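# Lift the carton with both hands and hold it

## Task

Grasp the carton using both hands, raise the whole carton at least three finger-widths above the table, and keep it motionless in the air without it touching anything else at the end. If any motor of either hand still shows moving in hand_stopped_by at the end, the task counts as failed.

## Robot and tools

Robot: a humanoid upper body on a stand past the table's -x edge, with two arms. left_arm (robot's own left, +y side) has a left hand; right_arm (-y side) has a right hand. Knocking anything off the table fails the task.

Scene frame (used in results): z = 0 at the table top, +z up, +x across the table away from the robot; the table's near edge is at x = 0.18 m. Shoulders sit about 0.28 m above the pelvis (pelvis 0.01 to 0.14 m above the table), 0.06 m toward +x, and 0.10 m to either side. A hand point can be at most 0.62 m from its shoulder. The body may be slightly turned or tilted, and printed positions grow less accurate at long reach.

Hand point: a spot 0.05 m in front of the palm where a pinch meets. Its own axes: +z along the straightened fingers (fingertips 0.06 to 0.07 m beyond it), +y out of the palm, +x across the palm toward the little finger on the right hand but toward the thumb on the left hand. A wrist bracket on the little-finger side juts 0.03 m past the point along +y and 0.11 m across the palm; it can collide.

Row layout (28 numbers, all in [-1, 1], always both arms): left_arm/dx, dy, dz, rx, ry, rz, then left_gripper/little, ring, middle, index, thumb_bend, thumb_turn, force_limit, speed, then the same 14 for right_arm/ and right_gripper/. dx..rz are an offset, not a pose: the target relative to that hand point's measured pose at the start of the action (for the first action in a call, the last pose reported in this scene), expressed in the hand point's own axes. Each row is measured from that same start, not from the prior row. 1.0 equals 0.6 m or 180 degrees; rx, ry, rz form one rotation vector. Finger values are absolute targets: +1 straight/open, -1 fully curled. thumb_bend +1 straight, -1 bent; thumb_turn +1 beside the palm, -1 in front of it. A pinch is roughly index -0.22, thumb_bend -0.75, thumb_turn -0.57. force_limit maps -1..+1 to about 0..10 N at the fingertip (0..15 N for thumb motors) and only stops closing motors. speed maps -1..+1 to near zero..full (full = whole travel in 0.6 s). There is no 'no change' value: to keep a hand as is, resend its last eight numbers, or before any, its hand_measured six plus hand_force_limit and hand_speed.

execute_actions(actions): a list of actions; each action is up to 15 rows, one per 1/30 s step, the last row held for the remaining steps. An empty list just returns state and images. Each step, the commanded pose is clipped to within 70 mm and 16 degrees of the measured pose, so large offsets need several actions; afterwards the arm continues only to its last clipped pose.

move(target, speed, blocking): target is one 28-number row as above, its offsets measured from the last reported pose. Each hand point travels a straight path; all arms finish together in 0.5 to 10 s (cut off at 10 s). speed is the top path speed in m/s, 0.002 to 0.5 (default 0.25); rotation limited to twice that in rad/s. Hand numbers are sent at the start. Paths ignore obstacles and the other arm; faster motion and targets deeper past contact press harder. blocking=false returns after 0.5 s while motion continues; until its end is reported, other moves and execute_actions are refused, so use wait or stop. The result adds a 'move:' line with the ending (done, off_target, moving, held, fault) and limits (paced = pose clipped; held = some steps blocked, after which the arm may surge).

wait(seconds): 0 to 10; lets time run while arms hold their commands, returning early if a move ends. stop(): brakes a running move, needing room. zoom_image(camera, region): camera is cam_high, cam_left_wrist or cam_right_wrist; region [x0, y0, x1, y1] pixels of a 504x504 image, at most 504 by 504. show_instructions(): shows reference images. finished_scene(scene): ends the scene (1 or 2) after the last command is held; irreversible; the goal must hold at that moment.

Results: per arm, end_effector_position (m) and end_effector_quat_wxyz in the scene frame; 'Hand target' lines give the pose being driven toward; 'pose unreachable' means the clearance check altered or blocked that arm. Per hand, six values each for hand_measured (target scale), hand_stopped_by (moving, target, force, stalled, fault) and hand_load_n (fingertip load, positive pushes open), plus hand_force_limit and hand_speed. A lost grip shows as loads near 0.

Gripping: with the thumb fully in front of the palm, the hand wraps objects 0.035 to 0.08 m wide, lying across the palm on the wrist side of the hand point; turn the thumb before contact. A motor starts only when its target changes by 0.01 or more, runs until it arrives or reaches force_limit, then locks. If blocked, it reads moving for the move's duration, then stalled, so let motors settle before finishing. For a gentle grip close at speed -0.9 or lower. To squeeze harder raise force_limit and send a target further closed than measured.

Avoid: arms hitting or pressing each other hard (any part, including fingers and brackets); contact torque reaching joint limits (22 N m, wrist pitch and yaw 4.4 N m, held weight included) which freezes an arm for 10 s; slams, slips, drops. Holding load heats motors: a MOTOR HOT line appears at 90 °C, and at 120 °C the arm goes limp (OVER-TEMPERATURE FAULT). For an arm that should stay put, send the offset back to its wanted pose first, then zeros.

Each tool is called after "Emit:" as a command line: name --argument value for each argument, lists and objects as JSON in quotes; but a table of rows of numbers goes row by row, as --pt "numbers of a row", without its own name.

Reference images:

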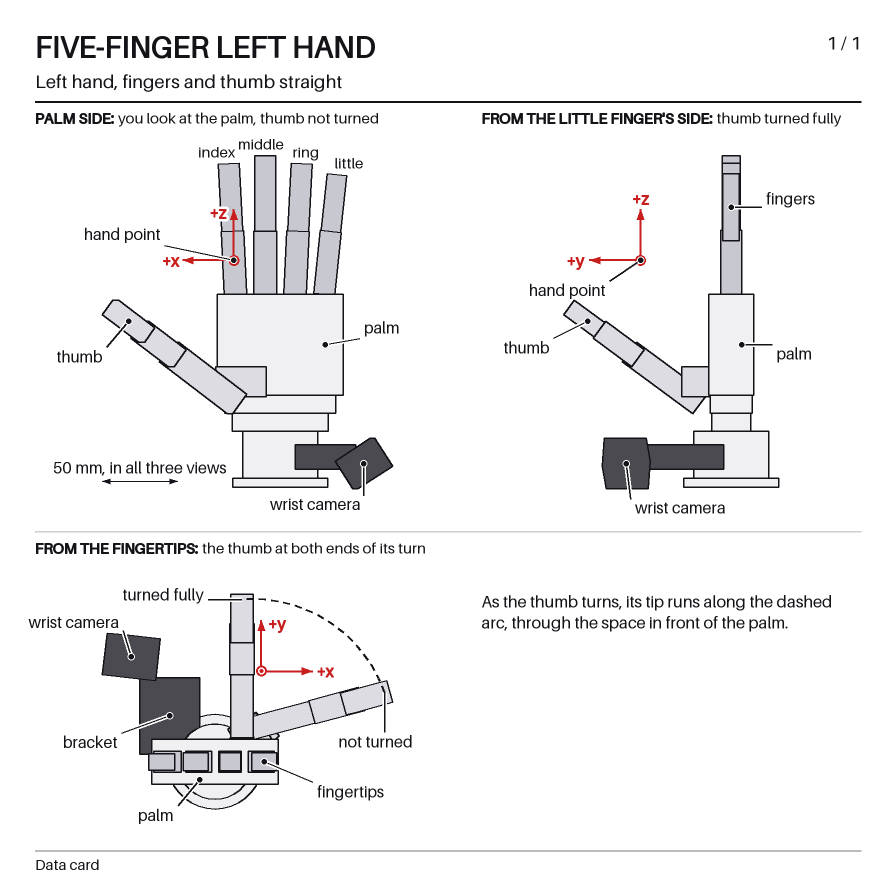

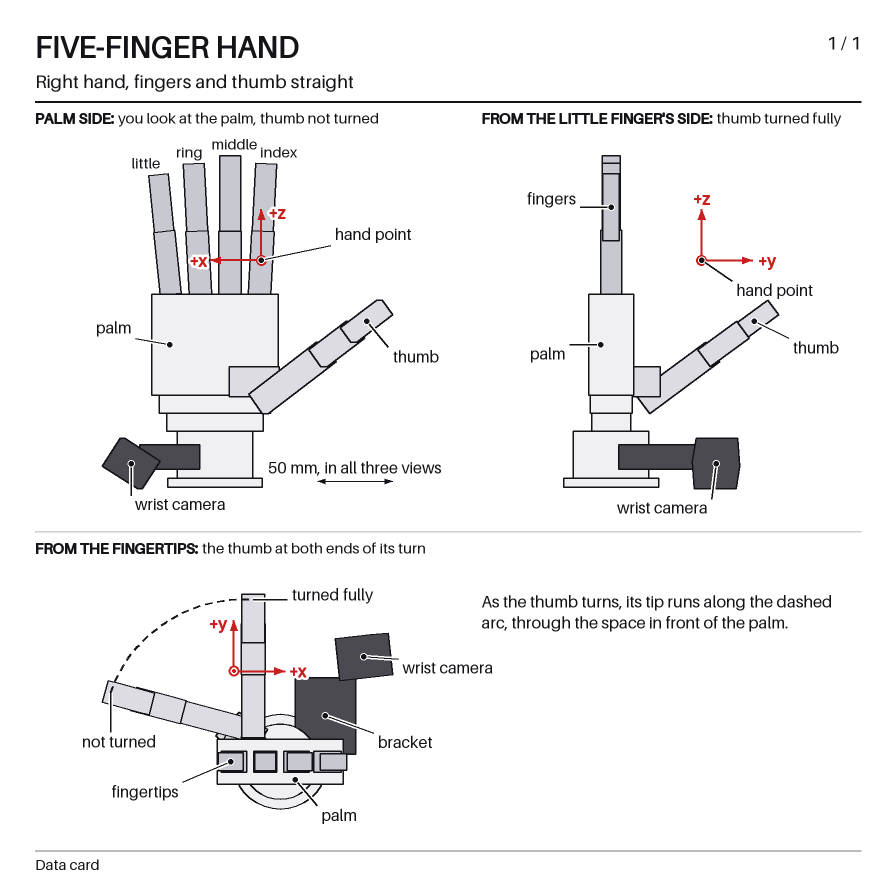

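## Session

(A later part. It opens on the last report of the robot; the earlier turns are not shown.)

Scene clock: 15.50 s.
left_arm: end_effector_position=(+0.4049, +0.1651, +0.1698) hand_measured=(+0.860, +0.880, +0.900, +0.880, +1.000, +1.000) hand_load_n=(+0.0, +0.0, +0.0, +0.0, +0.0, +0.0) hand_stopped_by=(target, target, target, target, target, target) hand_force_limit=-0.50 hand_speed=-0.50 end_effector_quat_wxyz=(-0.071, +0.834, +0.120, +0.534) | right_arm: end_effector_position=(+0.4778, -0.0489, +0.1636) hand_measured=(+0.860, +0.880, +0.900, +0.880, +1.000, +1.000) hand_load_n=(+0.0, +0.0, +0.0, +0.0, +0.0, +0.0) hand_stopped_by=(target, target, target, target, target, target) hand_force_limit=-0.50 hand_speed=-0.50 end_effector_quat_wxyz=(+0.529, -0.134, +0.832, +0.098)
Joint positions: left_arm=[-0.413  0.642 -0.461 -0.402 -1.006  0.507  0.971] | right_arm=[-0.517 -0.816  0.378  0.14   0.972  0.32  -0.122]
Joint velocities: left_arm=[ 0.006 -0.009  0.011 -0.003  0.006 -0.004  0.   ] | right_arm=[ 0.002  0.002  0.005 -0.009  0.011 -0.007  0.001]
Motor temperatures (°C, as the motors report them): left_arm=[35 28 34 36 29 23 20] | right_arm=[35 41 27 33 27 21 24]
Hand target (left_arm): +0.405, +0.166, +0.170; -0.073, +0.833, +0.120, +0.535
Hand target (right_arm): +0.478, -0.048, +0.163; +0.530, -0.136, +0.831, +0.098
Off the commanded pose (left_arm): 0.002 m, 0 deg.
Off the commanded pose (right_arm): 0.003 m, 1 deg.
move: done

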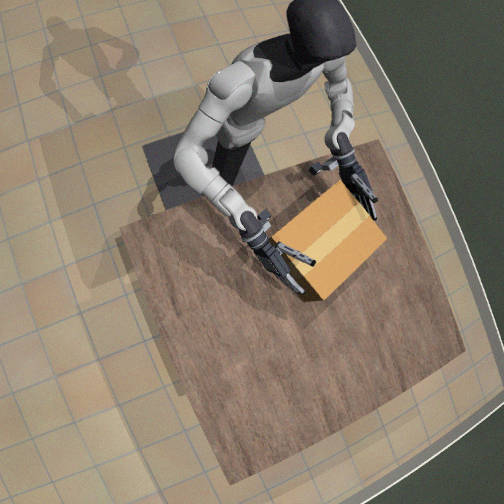

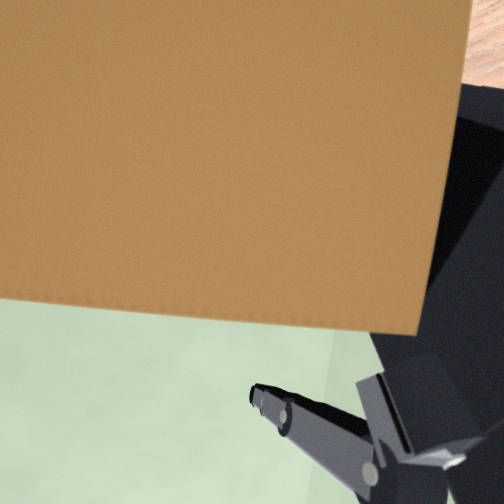

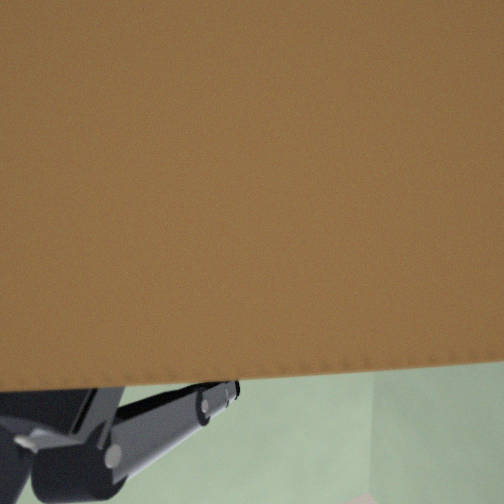

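Emit:
move --target '[0,0.095,-0.008,-0.05,0,0,0.86,0.88,0.9,0.88,1,1,-0.5,-0.5,-0.004,0.092,-0.022,-0.035,0,0,0.86,0.88,0.9,0.88,1,1,-0.5,-0.5]' --speed 0.05

Emit:
zoom_image --camera "cam_high" --region '[200, 90, 450, 340]'

Scene clock: 17.70 s.
left_arm: end_effector_position=(+0.4176, +0.1494, +0.1662) hand_measured=(+0.860, +0.880, +0.900, +0.880, +1.000, +1.000) hand_load_n=(+0.5, +5.5, +0.0, +2.0, +0.0, +0.0) hand_stopped_by=(target, target, target, target, target, target) hand_force_limit=-0.50 hand_speed=-0.50 end_effector_quat_wxyz=(-0.068, +0.833, +0.104, +0.538) | right_arm: end_effector_position=(+0.4660, -0.0356, +0.1662) hand_measured=(+0.860, +0.880, +0.900, +0.880, +1.000, +1.000) hand_load_n=(+0.0, +0.0, +1.5, +7.5, +0.0, +0.0) hand_stopped_by=(target, target, target, target, target, target) hand_force_limit=-0.50 hand_speed=-0.50 end_effector_quat_wxyz=(+0.527, -0.143, +0.833, +0.086)
Joint positions: left_arm=[-0.487  0.601 -0.525 -0.314 -0.973  0.485  0.951] | right_arm=[-0.488 -0.819  0.382  0.006  0.978  0.379 -0.231]
Joint velocities: left_arm=[-0.005 -0.003 -0.003  0.006  0.005 -0.012  0.   ] | right_arm=[ 0.015 -0.014 -0.002 -0.002 -0.002  0.    -0.003]
Motor temperatures (°C, as the motors report them): left_arm=[35 28 34 36 29 23 20] | right_arm=[36 41 27 33 27 21 25]
Hand target (left_arm): +0.414, +0.111, +0.173; -0.006, +0.837, +0.080, +0.541
Hand target (right_arm): +0.448, -0.002, +0.172; +0.520, -0.165, +0.826, +0.142
Off the commanded pose (left_arm): 0.041 m, 8 deg.
Off the commanded pose (right_arm): 0.039 m, 7 deg.
move: off_target (left_arm, right_arm)

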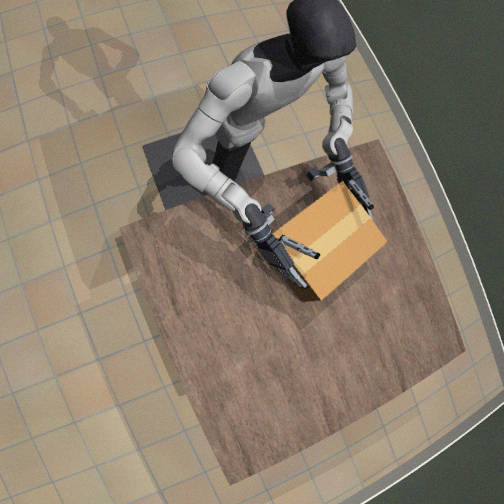

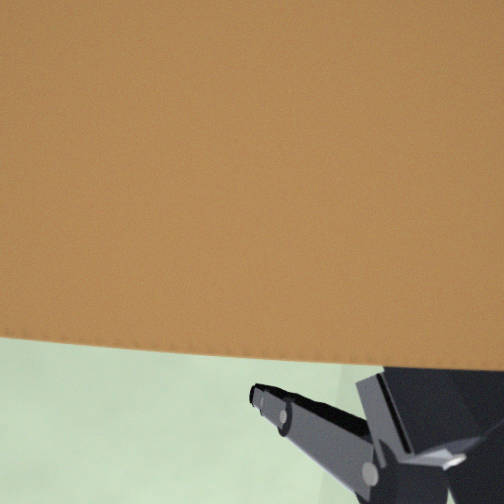

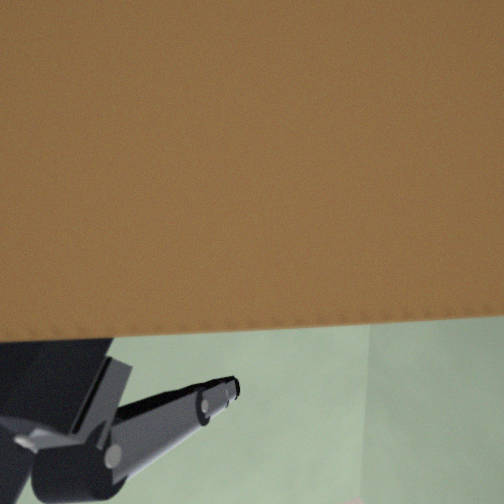

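Region (200, 90, 450, 340) of cam_high's 504x504 image, scaled by 2.016, with more detail than that image has.

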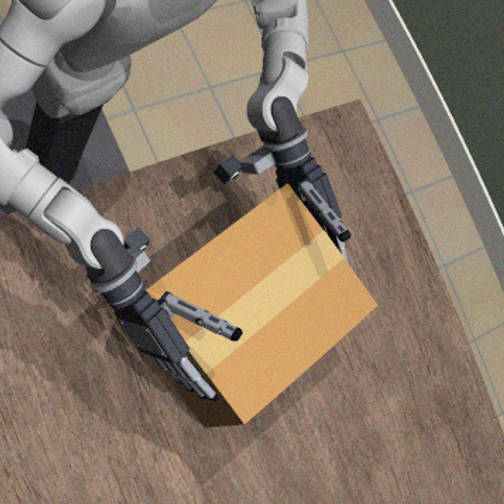

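Emit:
execute_actions --actions '[[[0.002,0.064,-0.024,-0.042,-0.003,-0.008,0.86,0.88,0.9,0.88,1,1,-0.5,-0.5,-0.005,0.066,-0.012,-0.038,-0.003,0.009,0.86,0.88,0.9,0.88,1,1,-0.5,-0.5],[0.002,0.068,-0.024,-0.043,-0.003,-0.008,0.86,0.88,0.9,0.88,1,1,-0.5,-0.5,-0.005,0.07,-0.011,-0.038,-0.003,0.011,0.86,0.88,0.9,0.88,1,1,-0.5,-0.5],[0.002,0.072,-0.023,-0.044,-0.003,-0.008,0.86,0.88,0.9,0.88,1,1,-0.5,-0.5,-0.006,0.074,-0.01,-0.037,-0.003,0.013,0.86,0.88,0.9,0.88,1,1,-0.5,-0.5],[0.002,0.076,-0.023,-0.045,-0.003,-0.008,0.86,0.88,0.9,0.88,1,1,-0.5,-0.5,-0.006,0.078,-0.009,-0.037,-0.003,0.015,0.86,0.88,0.9,0.88,1,1,-0.5,-0.5],[0.002,0.08,-0.023,-0.046,-0.003,-0.008,0.86,0.88,0.9,0.88,1,1,-0.5,-0.5,-0.006,0.082,-0.008,-0.036,-0.003,0.017,0.86,0.88,0.9,0.88,1,1,-0.5,-0.5],[0.002,0.084,-0.022,-0.047,-0.003,-0.008,0.86,0.88,0.9,0.88,1,1,-0.5,-0.5,-0.007,0.086,-0.007,-0.036,-0.003,0.019,0.86,0.88,0.9,0.88,1,1,-0.5,-0.5],[0.002,0.088,-0.022,-0.048,-0.003,-0.008,0.86,0.88,0.9,0.88,1,1,-0.5,-0.5,-0.007,0.09,-0.006,-0.035,-0.003,0.021,0.86,0.88,0.9,0.88,1,1,-0.5,-0.5],[0.002,0.092,-0.022,-0.049,-0.003,-0.008,0.86,0.88,0.9,0.88,1,1,-0.5,-0.5,-0.007,0.094,-0.005,-0.035,-0.003,0.023,0.86,0.88,0.9,0.88,1,1,-0.5,-0.5],[0.002,0.097,-0.022,-0.05,-0.003,-0.008,0.86,0.88,0.9,0.88,1,1,-0.5,-0.5,-0.0075,0.0975,-0.005,-0.035,-0.003,0.025,0.86,0.88,0.9,0.88,1,1,-0.5,-0.5]]]'

Emit:
wait --seconds 0.3

Scene clock: 20.30 s.
left_arm: end_effector_position=(+0.4214, +0.1477, +0.1649) hand_measured=(+0.860, +0.880, +0.900, +0.880, +1.000, +1.000) hand_load_n=(+0.0, +4.0, +0.0, +2.5, +0.0, +0.0) hand_stopped_by=(target, target, target, target, target, target) hand_force_limit=-0.50 hand_speed=-0.50 end_effector_quat_wxyz=(-0.081, +0.832, +0.107, +0.538) | right_arm: end_effector_position=(+0.4690, -0.0329, +0.1656) hand_measured=(+0.860, +0.880, +0.900, +0.880, +1.000, +1.000) hand_load_n=(+0.0, +2.0, +2.0, +6.0, +0.0, +0.0) hand_stopped_by=(target, target, target, target, target, target) hand_force_limit=-0.50 hand_speed=-0.50 end_effector_quat_wxyz=(+0.532, -0.109, +0.837, +0.071)
Joint positions: left_arm=[-0.513  0.577 -0.551 -0.288 -0.96   0.482  0.99 ] | right_arm=[-0.482 -0.768  0.382 -0.03   0.988  0.388 -0.355]
Joint velocities: left_arm=[-0.02   0.006 -0.018  0.015  0.023 -0.02   0.   ] | right_arm=[-0.005  0.     0.003  0.003  0.     0.    -0.007]
Motor temperatures (°C, as the motors report them): left_arm=[36 28 34 36 29 24 22] | right_arm=[36 41 27 34 27 21 27]
Hand target (left_arm): +0.416, +0.093, +0.175; +0.005, +0.838, +0.073, +0.541
Hand target (right_arm): +0.444, +0.016, +0.172; +0.518, -0.139, +0.830, +0.152
Off the commanded pose (left_arm): 0.058 m, 11 deg.
Off the commanded pose (right_arm): 0.057 m, 10 deg.

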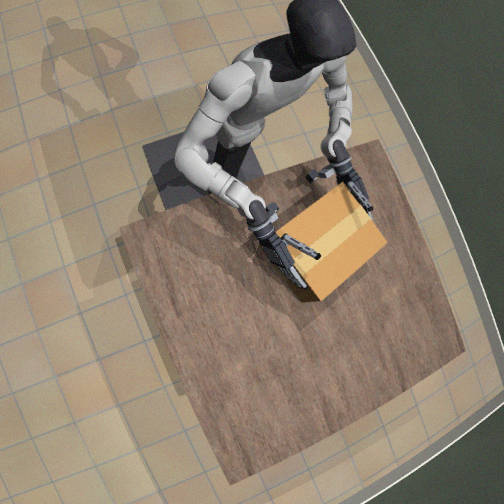

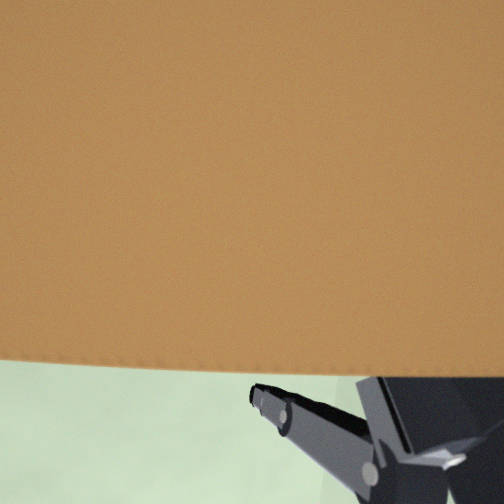

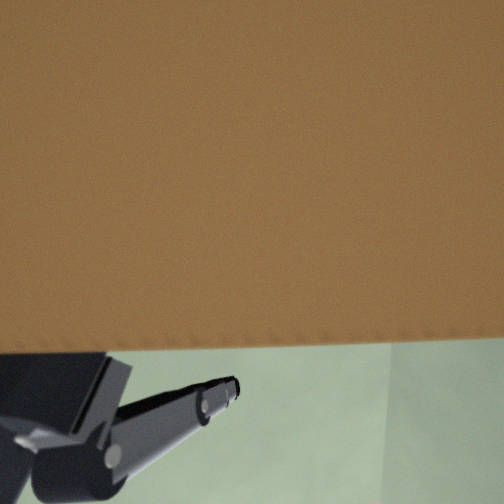

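Scene clock: 20.60 s.
left_arm: end_effector_position=(+0.4215, +0.1476, +0.1649) hand_measured=(+0.860, +0.880, +0.900, +0.880, +1.000, +1.000) hand_load_n=(+0.0, +3.5, +0.0, +2.5, +0.0, +0.0) hand_stopped_by=(target, target, target, target, target, target) hand_force_limit=-0.50 hand_speed=-0.50 end_effector_quat_wxyz=(-0.081, +0.832, +0.108, +0.538) | right_arm: end_effector_position=(+0.4691, -0.0330, +0.1656) hand_measured=(+0.860, +0.880, +0.900, +0.880, +1.000, +1.000) hand_load_n=(+0.0, +2.0, +2.0, +6.0, +0.0, +0.0) hand_stopped_by=(target, target, target, target, target, target) hand_force_limit=-0.50 hand_speed=-0.50 end_effector_quat_wxyz=(+0.532, -0.109, +0.837, +0.071)
Joint positions: left_arm=[-0.514  0.577 -0.552 -0.288 -0.96   0.481  0.99 ] | right_arm=[-0.482 -0.768  0.382 -0.03   0.988  0.388 -0.356]
Joint velocities: left_arm=[ 0.    -0.003  0.003  0.     0.     0.     0.   ] | right_arm=[ 0.003  0.014 -0.002 -0.009 -0.011  0.     0.   ]
Motor temperatures (°C, as the motors report them): left_arm=[36 28 34 36 29 24 22] | right_arm=[36 41 27 34 27 21 27]
Hand target (left_arm): +0.416, +0.093, +0.175; +0.005, +0.838, +0.073, +0.541
Hand target (right_arm): +0.444, +0.016, +0.172; +0.518, -0.139, +0.830, +0.152
Off the commanded pose (left_arm): 0.058 m, 11 deg.
Off the commanded pose (right_arm): 0.058 m, 10 deg.
wait: 0.30 s; at rest by 0.17 s

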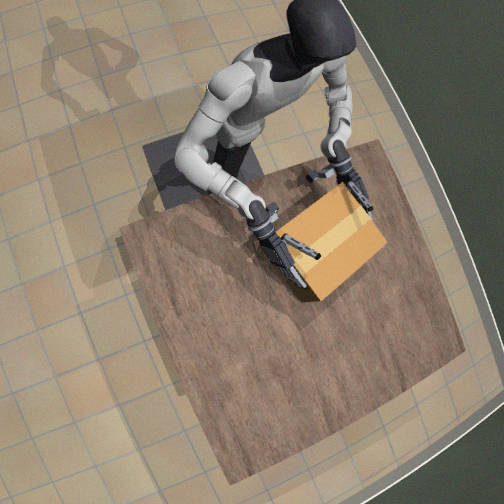

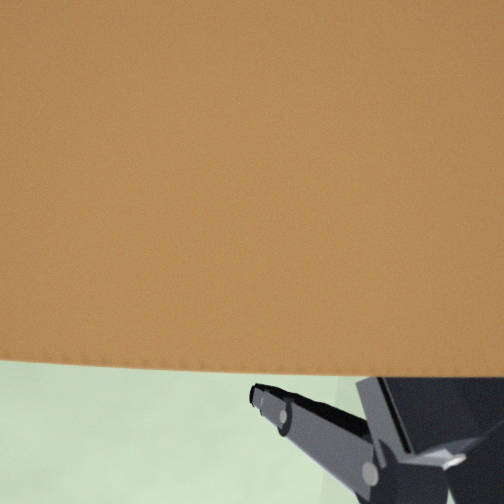

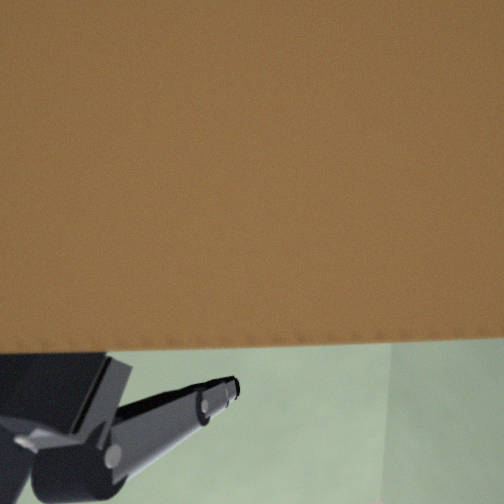

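Emit:
execute_actions --actions '[[[0.004,0.092,-0.031,-0.058,-0.004,-0.011,0.86,0.88,0.9,0.88,1,1,-0.5,-0.5,-0.004,0.094,-0.018,-0.054,0,0.012,0.86,0.88,0.9,0.88,1,1,-0.5,-0.5],[0.006,0.092,-0.032,-0.058,-0.004,-0.011,0.86,0.88,0.9,0.88,1,1,-0.5,-0.5,-0.007,0.094,-0.019,-0.054,0,0.012,0.86,0.88,0.9,0.88,1,1,-0.5,-0.5],[0.008,0.092,-0.033,-0.058,-0.004,-0.011,0.86,0.88,0.9,0.88,1,1,-0.5,-0.5,-0.009,0.094,-0.02,-0.054,0,0.012,0.86,0.88,0.9,0.88,1,1,-0.5,-0.5],[0.01,0.092,-0.033,-0.058,-0.004,-0.011,0.86,0.88,0.9,0.88,1,1,-0.5,-0.5,-0.011,0.094,-0.021,-0.054,0,0.012,0.86,0.88,0.9,0.88,1,1,-0.5,-0.5],[0.012,0.092,-0.034,-0.058,-0.004,-0.011,0.86,0.88,0.9,0.88,1,1,-0.5,-0.5,-0.014,0.094,-0.022,-0.054,0,0.012,0.86,0.88,0.9,0.88,1,1,-0.5,-0.5],[0.014,0.092,-0.035,-0.058,-0.004,-0.011,0.86,0.88,0.9,0.88,1,1,-0.5,-0.5,-0.016,0.094,-0.024,-0.054,0,0.012,0.86,0.88,0.9,0.88,1,1,-0.5,-0.5],[0.016,0.092,-0.036,-0.058,-0.004,-0.011,0.86,0.88,0.9,0.88,1,1,-0.5,-0.5,-0.018,0.094,-0.025,-0.054,0,0.012,0.86,0.88,0.9,0.88,1,1,-0.5,-0.5],[0.018,0.092,-0.037,-0.058,-0.004,-0.011,0.86,0.88,0.9,0.88,1,1,-0.5,-0.5,-0.021,0.094,-0.026,-0.054,0,0.012,0.86,0.88,0.9,0.88,1,1,-0.5,-0.5],[0.02,0.092,-0.038,-0.058,-0.004,-0.011,0.86,0.88,0.9,0.88,1,1,-0.5,-0.5,-0.023,0.094,-0.027,-0.054,0,0.012,0.86,0.88,0.9,0.88,1,1,-0.5,-0.5],[0.022,0.092,-0.039,-0.058,-0.004,-0.011,0.86,0.88,0.9,0.88,1,1,-0.5,-0.5,-0.025,0.094,-0.028,-0.054,0,0.012,0.86,0.88,0.9,0.88,1,1,-0.5,-0.5],[0.024,0.092,-0.04,-0.058,-0.004,-0.011,0.86,0.88,0.9,0.88,1,1,-0.5,-0.5,-0.028,0.094,-0.029,-0.054,0,0.012,0.86,0.88,0.9,0.88,1,1,-0.5,-0.5],[0.026,0.092,-0.041,-0.058,-0.004,-0.011,0.86,0.88,0.9,0.88,1,1,-0.5,-0.5,-0.03,0.094,-0.03,-0.054,0,0.012,0.86,0.88,0.9,0.88,1,1,-0.5,-0.5],[0.028,0.092,-0.041,-0.058,-0.004,-0.011,0.86,0.88,0.9,0.88,1,1,-0.5,-0.5,-0.032,0.094,-0.031,-0.054,0,0.012,0.86,0.88,0.9,0.88,1,1,-0.5,-0.5],[0.03,0.092,-0.042,-0.058,-0.004,-0.011,0.86,0.88,0.9,0.88,1,1,-0.5,-0.5,-0.035,0.094,-0.033,-0.054,0,0.012,0.86,0.88,0.9,0.88,1,1,-0.5,-0.5]]]'

Emit:
wait --seconds 0.3

Scene clock: 22.07 s.
left_arm: end_effector_position=(+0.4194, +0.1437, +0.1662) hand_measured=(+0.860, +0.880, +0.900, +0.880, +1.000, +1.000) hand_load_n=(+0.0, +2.0, +0.0, +2.5, +0.0, +0.0) hand_stopped_by=(target, target, target, target, target, target) hand_force_limit=-0.50 hand_speed=-0.50 end_effector_quat_wxyz=(-0.081, +0.842, +0.102, +0.523) | right_arm: end_effector_position=(+0.4650, -0.0356, +0.1676) hand_measured=(+0.860, +0.880, +0.900, +0.880, +1.000, +1.000) hand_load_n=(+0.0, +1.0, +1.5, +6.0, +0.0, +0.0) hand_stopped_by=(target, target, target, target, target, target) hand_force_limit=-0.50 hand_speed=-0.50 end_effector_quat_wxyz=(+0.514, -0.111, +0.848, +0.062)
Joint positions: left_arm=[-0.538  0.581 -0.54  -0.32  -1.025  0.55   1.038] | right_arm=[-0.486 -0.803  0.359 -0.092  1.048  0.479 -0.406]
Joint velocities: left_arm=[-0.054  0.     0.046 -0.092 -0.169  0.164  0.113] | right_arm=[ 0.002 -0.087 -0.078 -0.161  0.15   0.242 -0.12 ]
Motor temperatures (°C, as the motors report them): left_arm=[36 29 34 37 29 24 24] | right_arm=[37 41 27 34 27 21 29]
Hand target (left_arm): +0.417, +0.092, +0.192; +0.005, +0.837, +0.072, +0.542
Hand target (right_arm): +0.443, +0.016, +0.193; +0.519, -0.142, +0.829, +0.151
Off the commanded pose (left_arm): 0.059 m, 11 deg.
Off the commanded pose (right_arm): 0.063 m, 11 deg.

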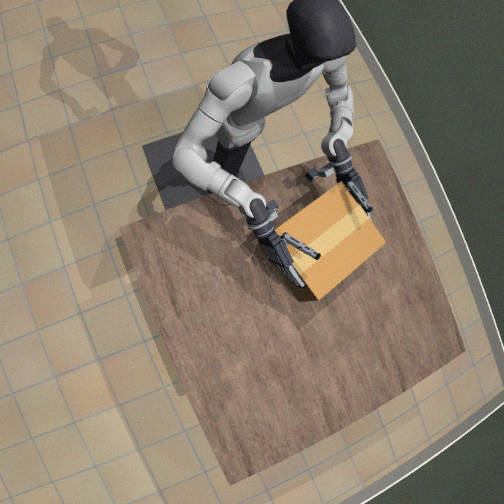

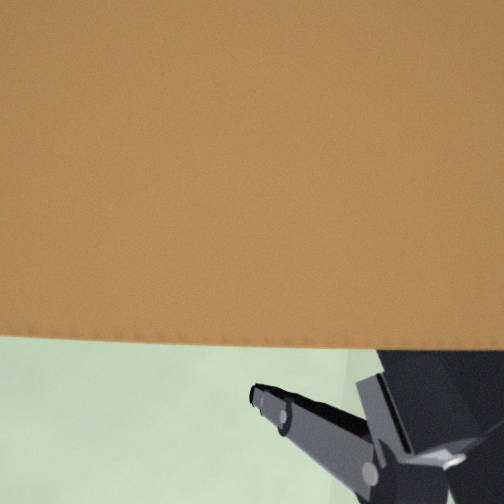

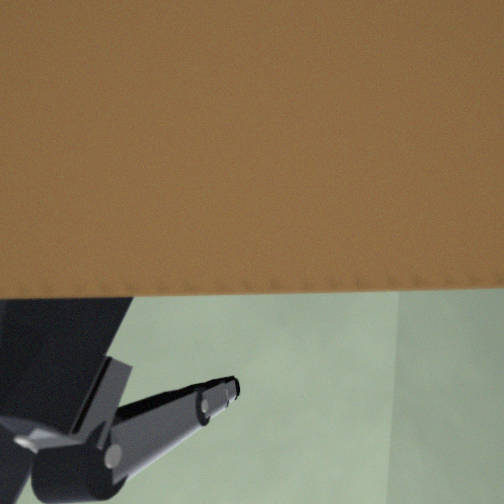

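Scene clock: 22.37 s.
left_arm: end_effector_position=(+0.4245, +0.1460, +0.1826) hand_measured=(+0.860, +0.880, +0.900, +0.880, +1.000, +1.000) hand_load_n=(+0.0, +6.5, +0.0, +1.5, +0.0, +0.0) hand_stopped_by=(target, target, target, target, target, target) hand_force_limit=-0.50 hand_speed=-0.50 end_effector_quat_wxyz=(-0.076, +0.831, +0.113, +0.539) | right_arm: end_effector_position=(+0.4700, -0.0344, +0.1855) hand_measured=(+0.860, +0.880, +0.900, +0.880, +1.000, +1.000) hand_load_n=(+4.0, +1.5, +0.5, +4.0, +0.0, +0.0) hand_stopped_by=(target, target, target, target, target, target) hand_force_limit=-0.50 hand_speed=-0.50 end_effector_quat_wxyz=(+0.531, -0.103, +0.838, +0.070)
Joint positions: left_arm=[-0.557  0.582 -0.522 -0.335 -1.033  0.54   1.048] | right_arm=[-0.498 -0.811  0.337 -0.111  1.065  0.47  -0.412]
Joint velocities: left_arm=[-0.005 -0.014  0.003 -0.025  0.005 -0.02   0.   ] | right_arm=[ 0.002  0.009  0.002 -0.002 -0.014  0.023 -0.014]
Motor temperatures (°C, as the motors report them): left_arm=[37 29 34 37 29 24 24] | right_arm=[37 41 27 35 27 21 29]
Hand target (left_arm): +0.417, +0.092, +0.192; +0.005, +0.837, +0.072, +0.542
Hand target (right_arm): +0.443, +0.016, +0.193; +0.519, -0.142, +0.829, +0.151
Off the commanded pose (left_arm): 0.057 m, 10 deg.
Off the commanded pose (right_arm): 0.059 m, 10 deg.
wait: 0.30 s; no rest

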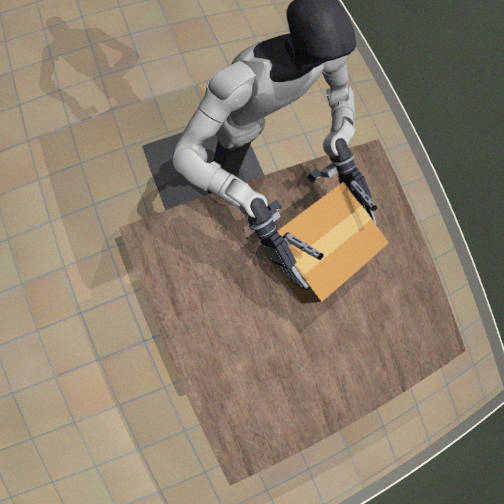

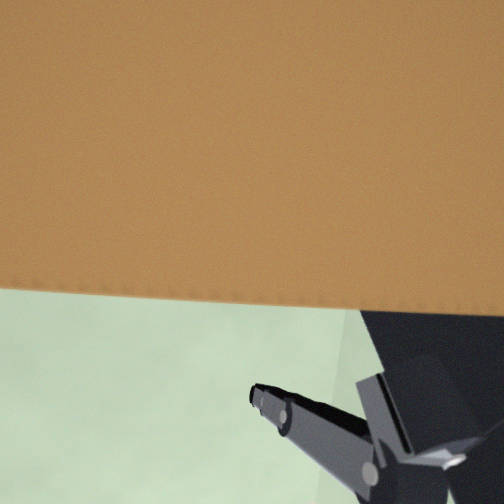

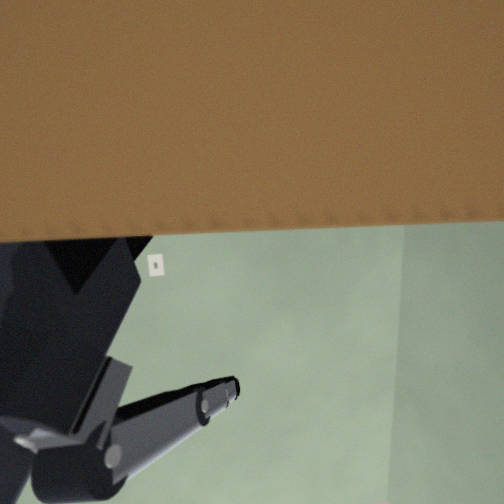

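Emit:
execute_actions --actions '[]'

Emit:
zoom_image --camera "cam_high" --region '[200, 90, 450, 340]'

Scene clock: 22.53 s.
left_arm: end_effector_position=(+0.4244, +0.1458, +0.1829) hand_measured=(+0.860, +0.880, +0.900, +0.880, +1.000, +1.000) hand_load_n=(+0.5, +5.5, +0.0, +2.0, +0.0, +0.0) hand_stopped_by=(target, target, target, target, target, target) hand_force_limit=-0.50 hand_speed=-0.50 end_effector_quat_wxyz=(-0.075, +0.831, +0.113, +0.540) | right_arm: end_effector_position=(+0.4694, -0.0347, +0.1838) hand_measured=(+0.860, +0.880, +0.900, +0.880, +1.000, +1.000) hand_load_n=(+5.5, +2.0, +0.5, +3.5, +0.0, +0.0) hand_stopped_by=(target, target, target, target, target, target) hand_force_limit=-0.50 hand_speed=-0.50 end_effector_quat_wxyz=(+0.529, -0.104, +0.840, +0.070)
Joint positions: left_arm=[-0.557  0.582 -0.522 -0.336 -1.033  0.54   1.048] | right_arm=[-0.496 -0.811  0.338 -0.111  1.065  0.473 -0.412]
Joint velocities: left_arm=[-0.006 -0.006  0.011  0.005  0.005  0.     0.   ] | right_arm=[ 0.006 -0.002  0.005 -0.005  0.     0.     0.   ]
Motor temperatures (°C, as the motors report them): left_arm=[37 29 34 37 29 24 24] | right_arm=[37 41 27 35 27 21 30]
Hand target (left_arm): +0.417, +0.092, +0.192; +0.005, +0.837, +0.072, +0.542
Hand target (right_arm): +0.443, +0.016, +0.193; +0.519, -0.142, +0.829, +0.151
Off the commanded pose (left_arm): 0.057 m, 10 deg.
Off the commanded pose (right_arm): 0.059 m, 10 deg.

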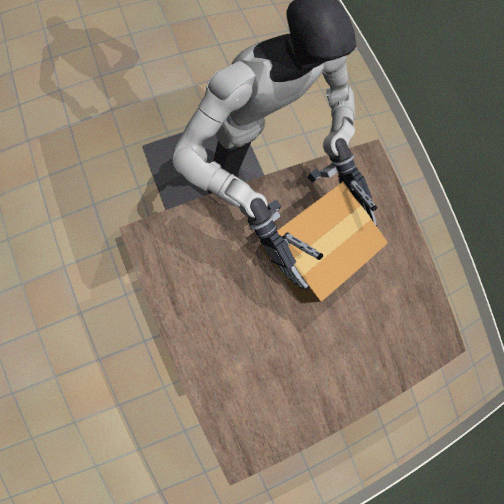

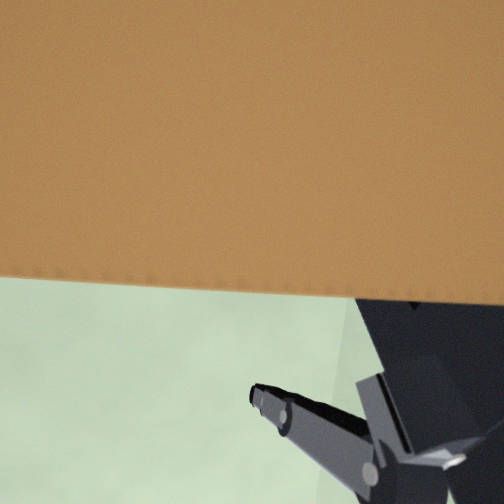

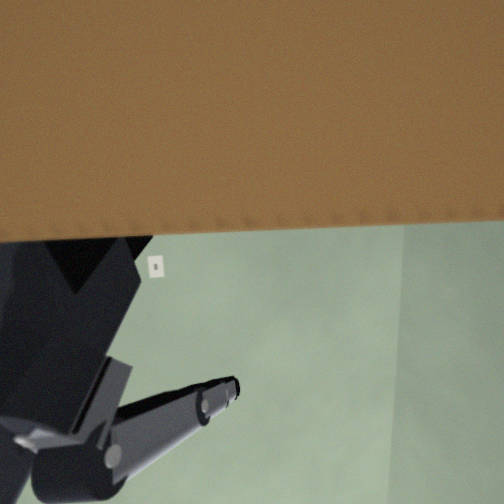

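Region (200, 90, 450, 340) of cam_high's 504x504 image, scaled by 2.016, with more detail than that image has.

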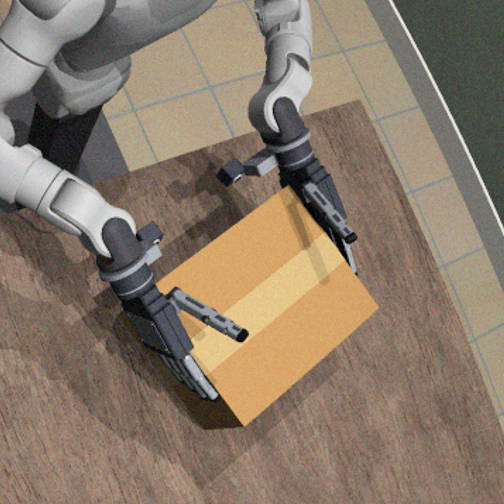

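Emit:
move --target '[0,-0.035,0,-0.007,-0.2,0.005,0.92,0.93,0.94,0.93,1,1,-0.5,-0.5,0,-0.035,0,0.003,0.1915,0,0.92,0.93,0.94,0.93,1,1,-0.5,-0.5]' --speed 0.25

Scene clock: 25.17 s.
left_arm: end_effector_position=(+0.4188, +0.1653, +0.1835) hand_measured=(+0.920, +0.930, +0.940, +0.930, +1.000, +1.000) hand_load_n=(+0.0, +0.0, +0.0, +0.0, +0.0, +0.0) hand_stopped_by=(target, target, target, target, target, target) hand_force_limit=-0.50 hand_speed=-0.50 end_effector_quat_wxyz=(-0.013, +0.945, +0.119, +0.305) | right_arm: end_effector_position=(+0.4702, -0.0462, +0.1849) hand_measured=(+0.920, +0.930, +0.940, +0.930, +1.000, +1.000) hand_load_n=(+0.0, +0.0, +0.0, +0.0, +0.0, +0.0) hand_stopped_by=(target, target, target, target, target, target) hand_force_limit=-0.50 hand_speed=-0.50 end_effector_quat_wxyz=(+0.259, -0.129, +0.957, +0.040)
Joint positions: left_arm=[-0.913  0.507 -0.041  0.037 -1.981  1.265  1.602] | right_arm=[-1.154 -0.883  0.379  0.419  1.556  1.341 -0.55 ]
Joint velocities: left_arm=[-0.008 -0.002  0.018  0.012  0.009  0.013  0.   ] | right_arm=[-0.002 -0.003  0.011  0.     0.012  0.     0.001]
Motor temperatures (°C, as the motors report them): left_arm=[37 29 34 37 29 24 24] | right_arm=[38 41 27 35 27 22 30]
Hand target (left_arm): +0.419, +0.164, +0.184; -0.010, +0.945, +0.119, +0.304
Hand target (right_arm): +0.470, -0.047, +0.184; +0.258, -0.129, +0.957, +0.038
Off the commanded pose (left_arm): 0.001 m, 6 deg.
Off the commanded pose (right_arm): 0.010 m, 2 deg.
joint sent to its limit (left arm) — the command would take joint 5 (wrist roll) past its lower limit and joint 7 (wrist yaw) past its upper limit, so those joints were sent only as far as their limits.
move: off_target (left_arm, right_arm)

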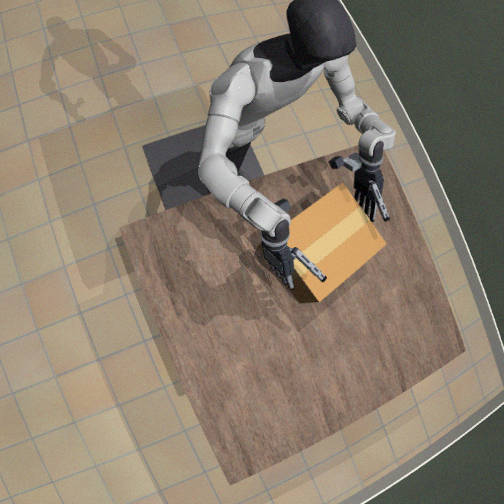

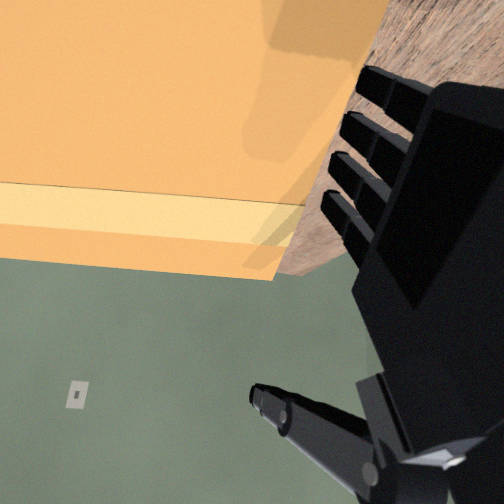

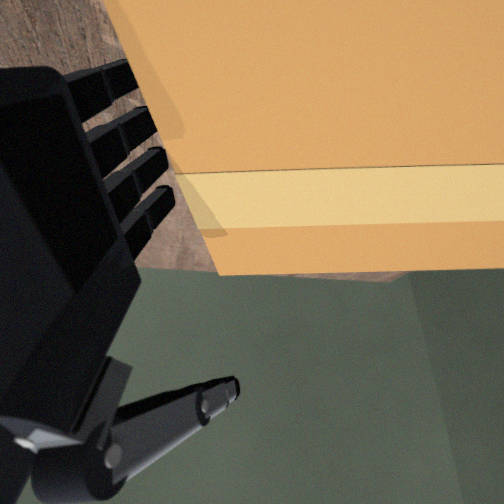

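Emit:
move --target '[0.0057,-0.0087,0.117,0.0144,-0.03,0.006,0.92,0.93,0.94,0.93,1,1,-0.5,-0.5,-0.0165,-0.0143,0.1195,0.007,0.002,0.006,0.92,0.93,0.94,0.93,1,1,-0.5,-0.5]' --speed 0.1

Emit:
zoom_image --camera "cam_high" --region '[200, 90, 450, 340]'

Scene clock: 26.83 s.
left_arm: end_effector_position=(+0.4615, +0.1762, +0.1294) hand_measured=(+0.920, +0.930, +0.940, +0.930, +1.000, +1.000) hand_load_n=(+0.0, +0.0, +0.0, +0.0, +0.0, +0.0) hand_stopped_by=(target, target, target, target, target, target) hand_force_limit=-0.50 hand_speed=-0.50 end_effector_quat_wxyz=(-0.026, +0.958, +0.120, +0.260) | right_arm: end_effector_position=(+0.5162, -0.0414, +0.1252) hand_measured=(+0.920, +0.930, +0.940, +0.930, +1.000, +1.000) hand_load_n=(+0.0, +0.0, +0.0, +0.0, +0.0, +0.0) hand_stopped_by=(target, target, target, target, target, target) hand_force_limit=-0.50 hand_speed=-0.50 end_effector_quat_wxyz=(+0.253, -0.105, +0.961, +0.038)
Joint positions: left_arm=[-1.11   0.483 -0.201  0.523 -1.368  1.217  0.932] | right_arm=[-1.362 -0.617  0.713  1.084  1.07   0.98   0.046]
Joint velocities: left_arm=[ 0.002  0.008 -0.006 -0.02   0.003  0.    -0.002] | right_arm=[-0.017  0.023  0.029  0.081 -0.005 -0.012  0.07 ]
Motor temperatures (°C, as the motors report them): left_arm=[38 29 34 37 29 24 24] | right_arm=[39 41 27 35 27 22 29]
Hand target (left_arm): +0.462, +0.178, +0.129; -0.028, +0.957, +0.121, +0.261
Hand target (right_arm): +0.516, -0.042, +0.125; +0.253, -0.107, +0.961, +0.036
Off the commanded pose (left_arm): 0.002 m, 1 deg.
Off the commanded pose (right_arm): 0.003 m, 2 deg.
move: done

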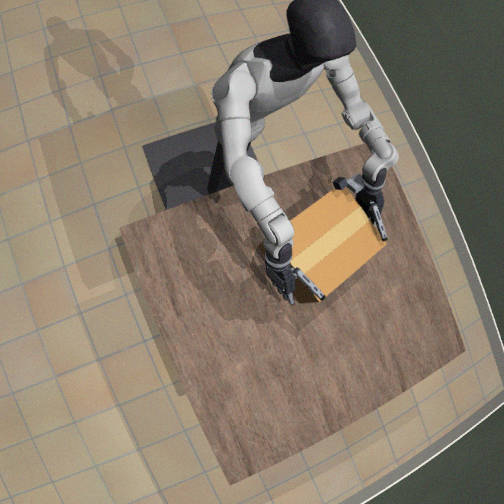

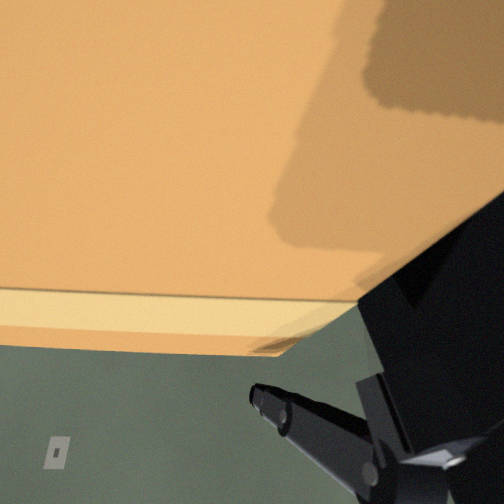

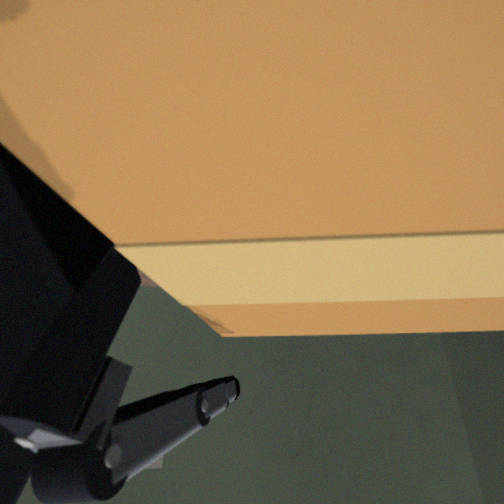

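Region (200, 90, 450, 340) of cam_high's 504x504 image, scaled by 2.016, with more detail than that image has.

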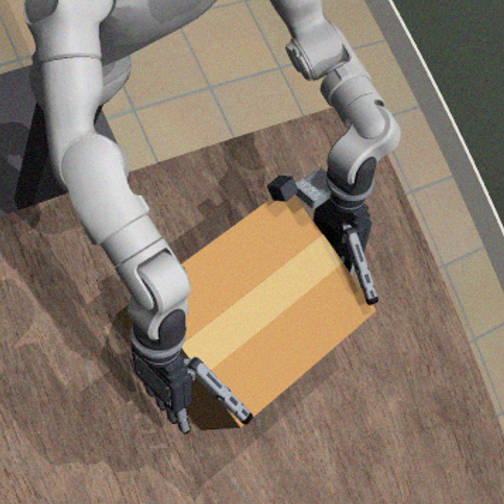

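Emit:
move --target '[-0.005,0.025,0.009,-0.005,0,0,0.92,0.93,0.94,0.93,1,1,-0.5,-0.5,0.03,0.028,0.012,-0.005,0,-0.008,0.92,0.93,0.94,0.93,1,1,-0.5,-0.5]' --speed 0.05

Emit:
move --target '[0,0.095,-0.005,-0.036,0,0.019,0.92,0.93,0.94,0.93,1,1,-0.5,-0.5,0,0.095,-0.005,-0.036,0,-0.019,0.92,0.93,0.94,0.93,1,1,-0.5,-0.5]' --speed 0.06

Emit:
zoom_image --camera "cam_high" --region '[200, 90, 450, 340]'

Scene clock: 27.93 s.
left_arm: end_effector_position=(+0.4642, +0.1616, +0.1224) hand_measured=(+0.920, +0.930, +0.940, +0.930, +1.000, +1.000) hand_load_n=(+0.0, +0.0, +0.0, +0.0, +0.0, +0.0) hand_stopped_by=(target, target, target, target, target, target) hand_force_limit=-0.50 hand_speed=-0.50 end_effector_quat_wxyz=(-0.016, +0.958, +0.119, +0.259) | right_arm: end_effector_position=(+0.5012, -0.0292, +0.1105) hand_measured=(+0.920, +0.930, +0.940, +0.930, +1.000, +1.000) hand_load_n=(+0.0, +0.0, +0.0, +0.0, +0.0, +0.0) hand_stopped_by=(target, target, target, target, target, target) hand_force_limit=-0.50 hand_speed=-0.50 end_effector_quat_wxyz=(+0.253, -0.121, +0.959, +0.039)
Joint positions: left_arm=[-1.11   0.444 -0.23   0.546 -1.349  1.172  0.911] | right_arm=[-1.239 -0.639  0.65   0.874  1.136  0.998 -0.1  ]
Joint velocities: left_arm=[-0.011  0.008  0.003  0.     0.002 -0.003  0.   ] | right_arm=[-0.006  0.002 -0.011 -0.014 -0.015  0.    -0.005]
Motor temperatures (°C, as the motors report them): left_arm=[38 29 34 37 29 24 23] | right_arm=[40 41 27 35 27 22 29]
Hand target (left_arm): +0.465, +0.162, +0.123; -0.018, +0.958, +0.118, +0.260
Hand target (right_arm): +0.501, -0.029, +0.111; +0.252, -0.120, +0.959, +0.040
Off the commanded pose (left_arm): 0.001 m, 0 deg.
Off the commanded pose (right_arm): 0.002 m, 0 deg.
move: done

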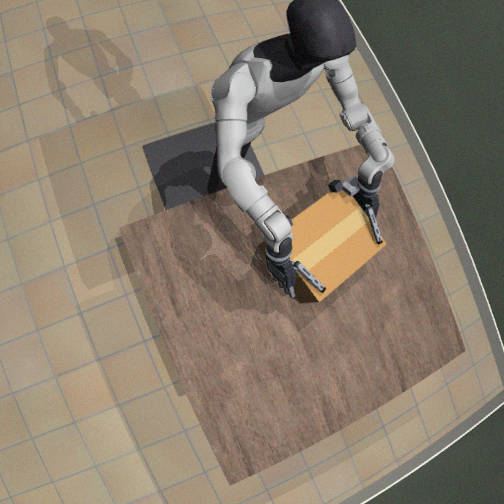

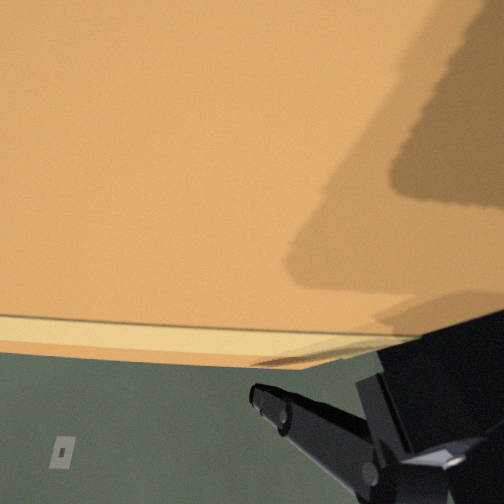

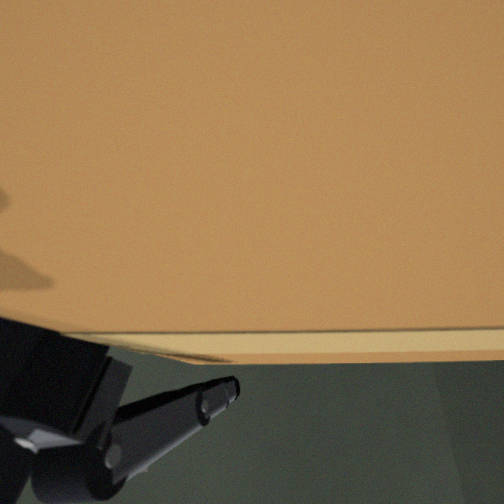

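Scene clock: 29.23 s.
left_arm: end_effector_position=(+0.4739, +0.1552, +0.1184) hand_measured=(+0.920, +0.930, +0.940, +0.930, +1.000, +1.000) hand_load_n=(+0.0, +0.0, +0.0, +0.0, +0.0, +0.0) hand_stopped_by=(target, target, target, target, target, target) hand_force_limit=-0.50 hand_speed=-0.50 end_effector_quat_wxyz=(-0.027, +0.959, +0.108, +0.260) | right_arm: end_effector_position=(+0.4999, -0.0227, +0.1101) hand_measured=(+0.920, +0.930, +0.940, +0.930, +1.000, +1.000) hand_load_n=(+0.0, +0.0, +0.0, +0.0, +0.0, +0.0) hand_stopped_by=(target, target, target, target, target, target) hand_force_limit=-0.50 hand_speed=-0.50 end_effector_quat_wxyz=(+0.253, -0.132, +0.958, +0.031)
Joint positions: left_arm=[-1.174  0.404 -0.271  0.654 -1.244  1.14   0.821] | right_arm=[-1.246 -0.619  0.644  0.862  1.118  1.01  -0.122]
Joint velocities: left_arm=[-0.011 -0.021 -0.002  0.028  0.066  0.    -0.033] | right_arm=[-0.002  0.008 -0.029  0.008 -0.034  0.018  0.   ]
Motor temperatures (°C, as the motors report them): left_arm=[39 29 34 37 29 24 23] | right_arm=[40 41 27 35 27 21 28]
Hand target (left_arm): +0.473, +0.106, +0.127; +0.031, +0.961, +0.076, +0.263
Hand target (right_arm): +0.483, +0.023, +0.114; +0.245, -0.164, +0.952, +0.085
Off the commanded pose (left_arm): 0.050 m, 8 deg.
Off the commanded pose (right_arm): 0.051 m, 7 deg.
move: off_target (left_arm, right_arm)

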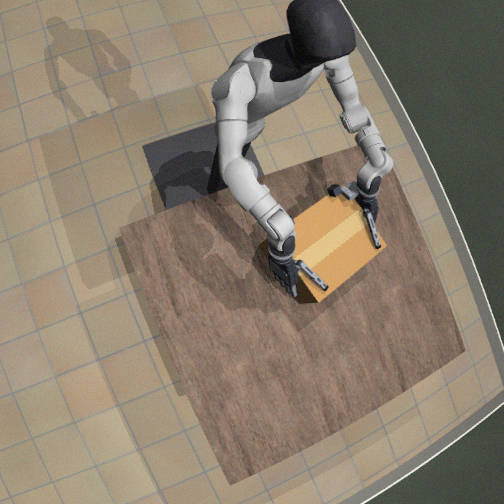

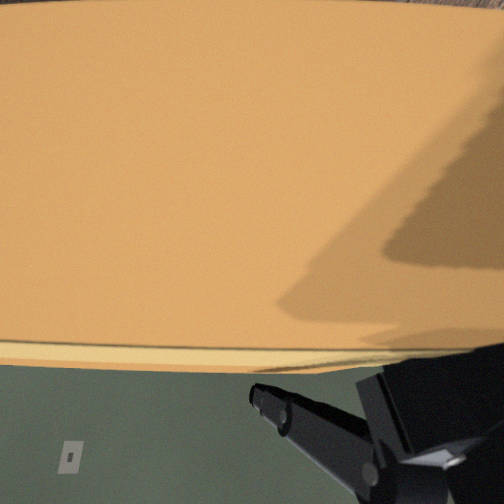

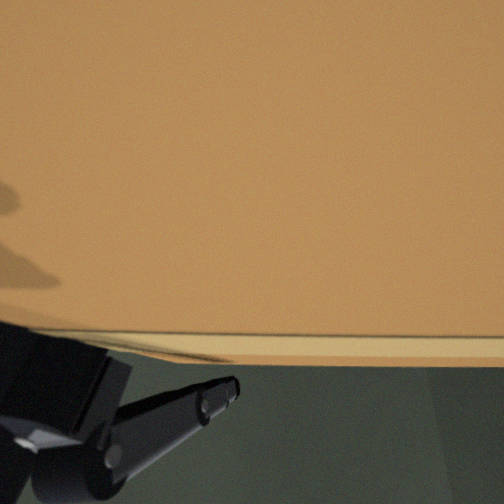

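Region (200, 90, 450, 340) of cam_high's 504x504 image, scaled by 2.016, with more detail than that image has.

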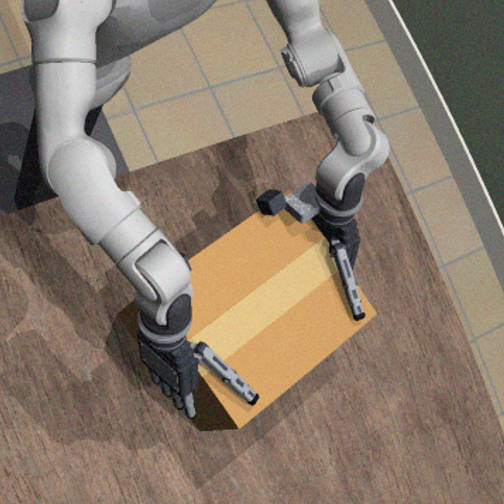

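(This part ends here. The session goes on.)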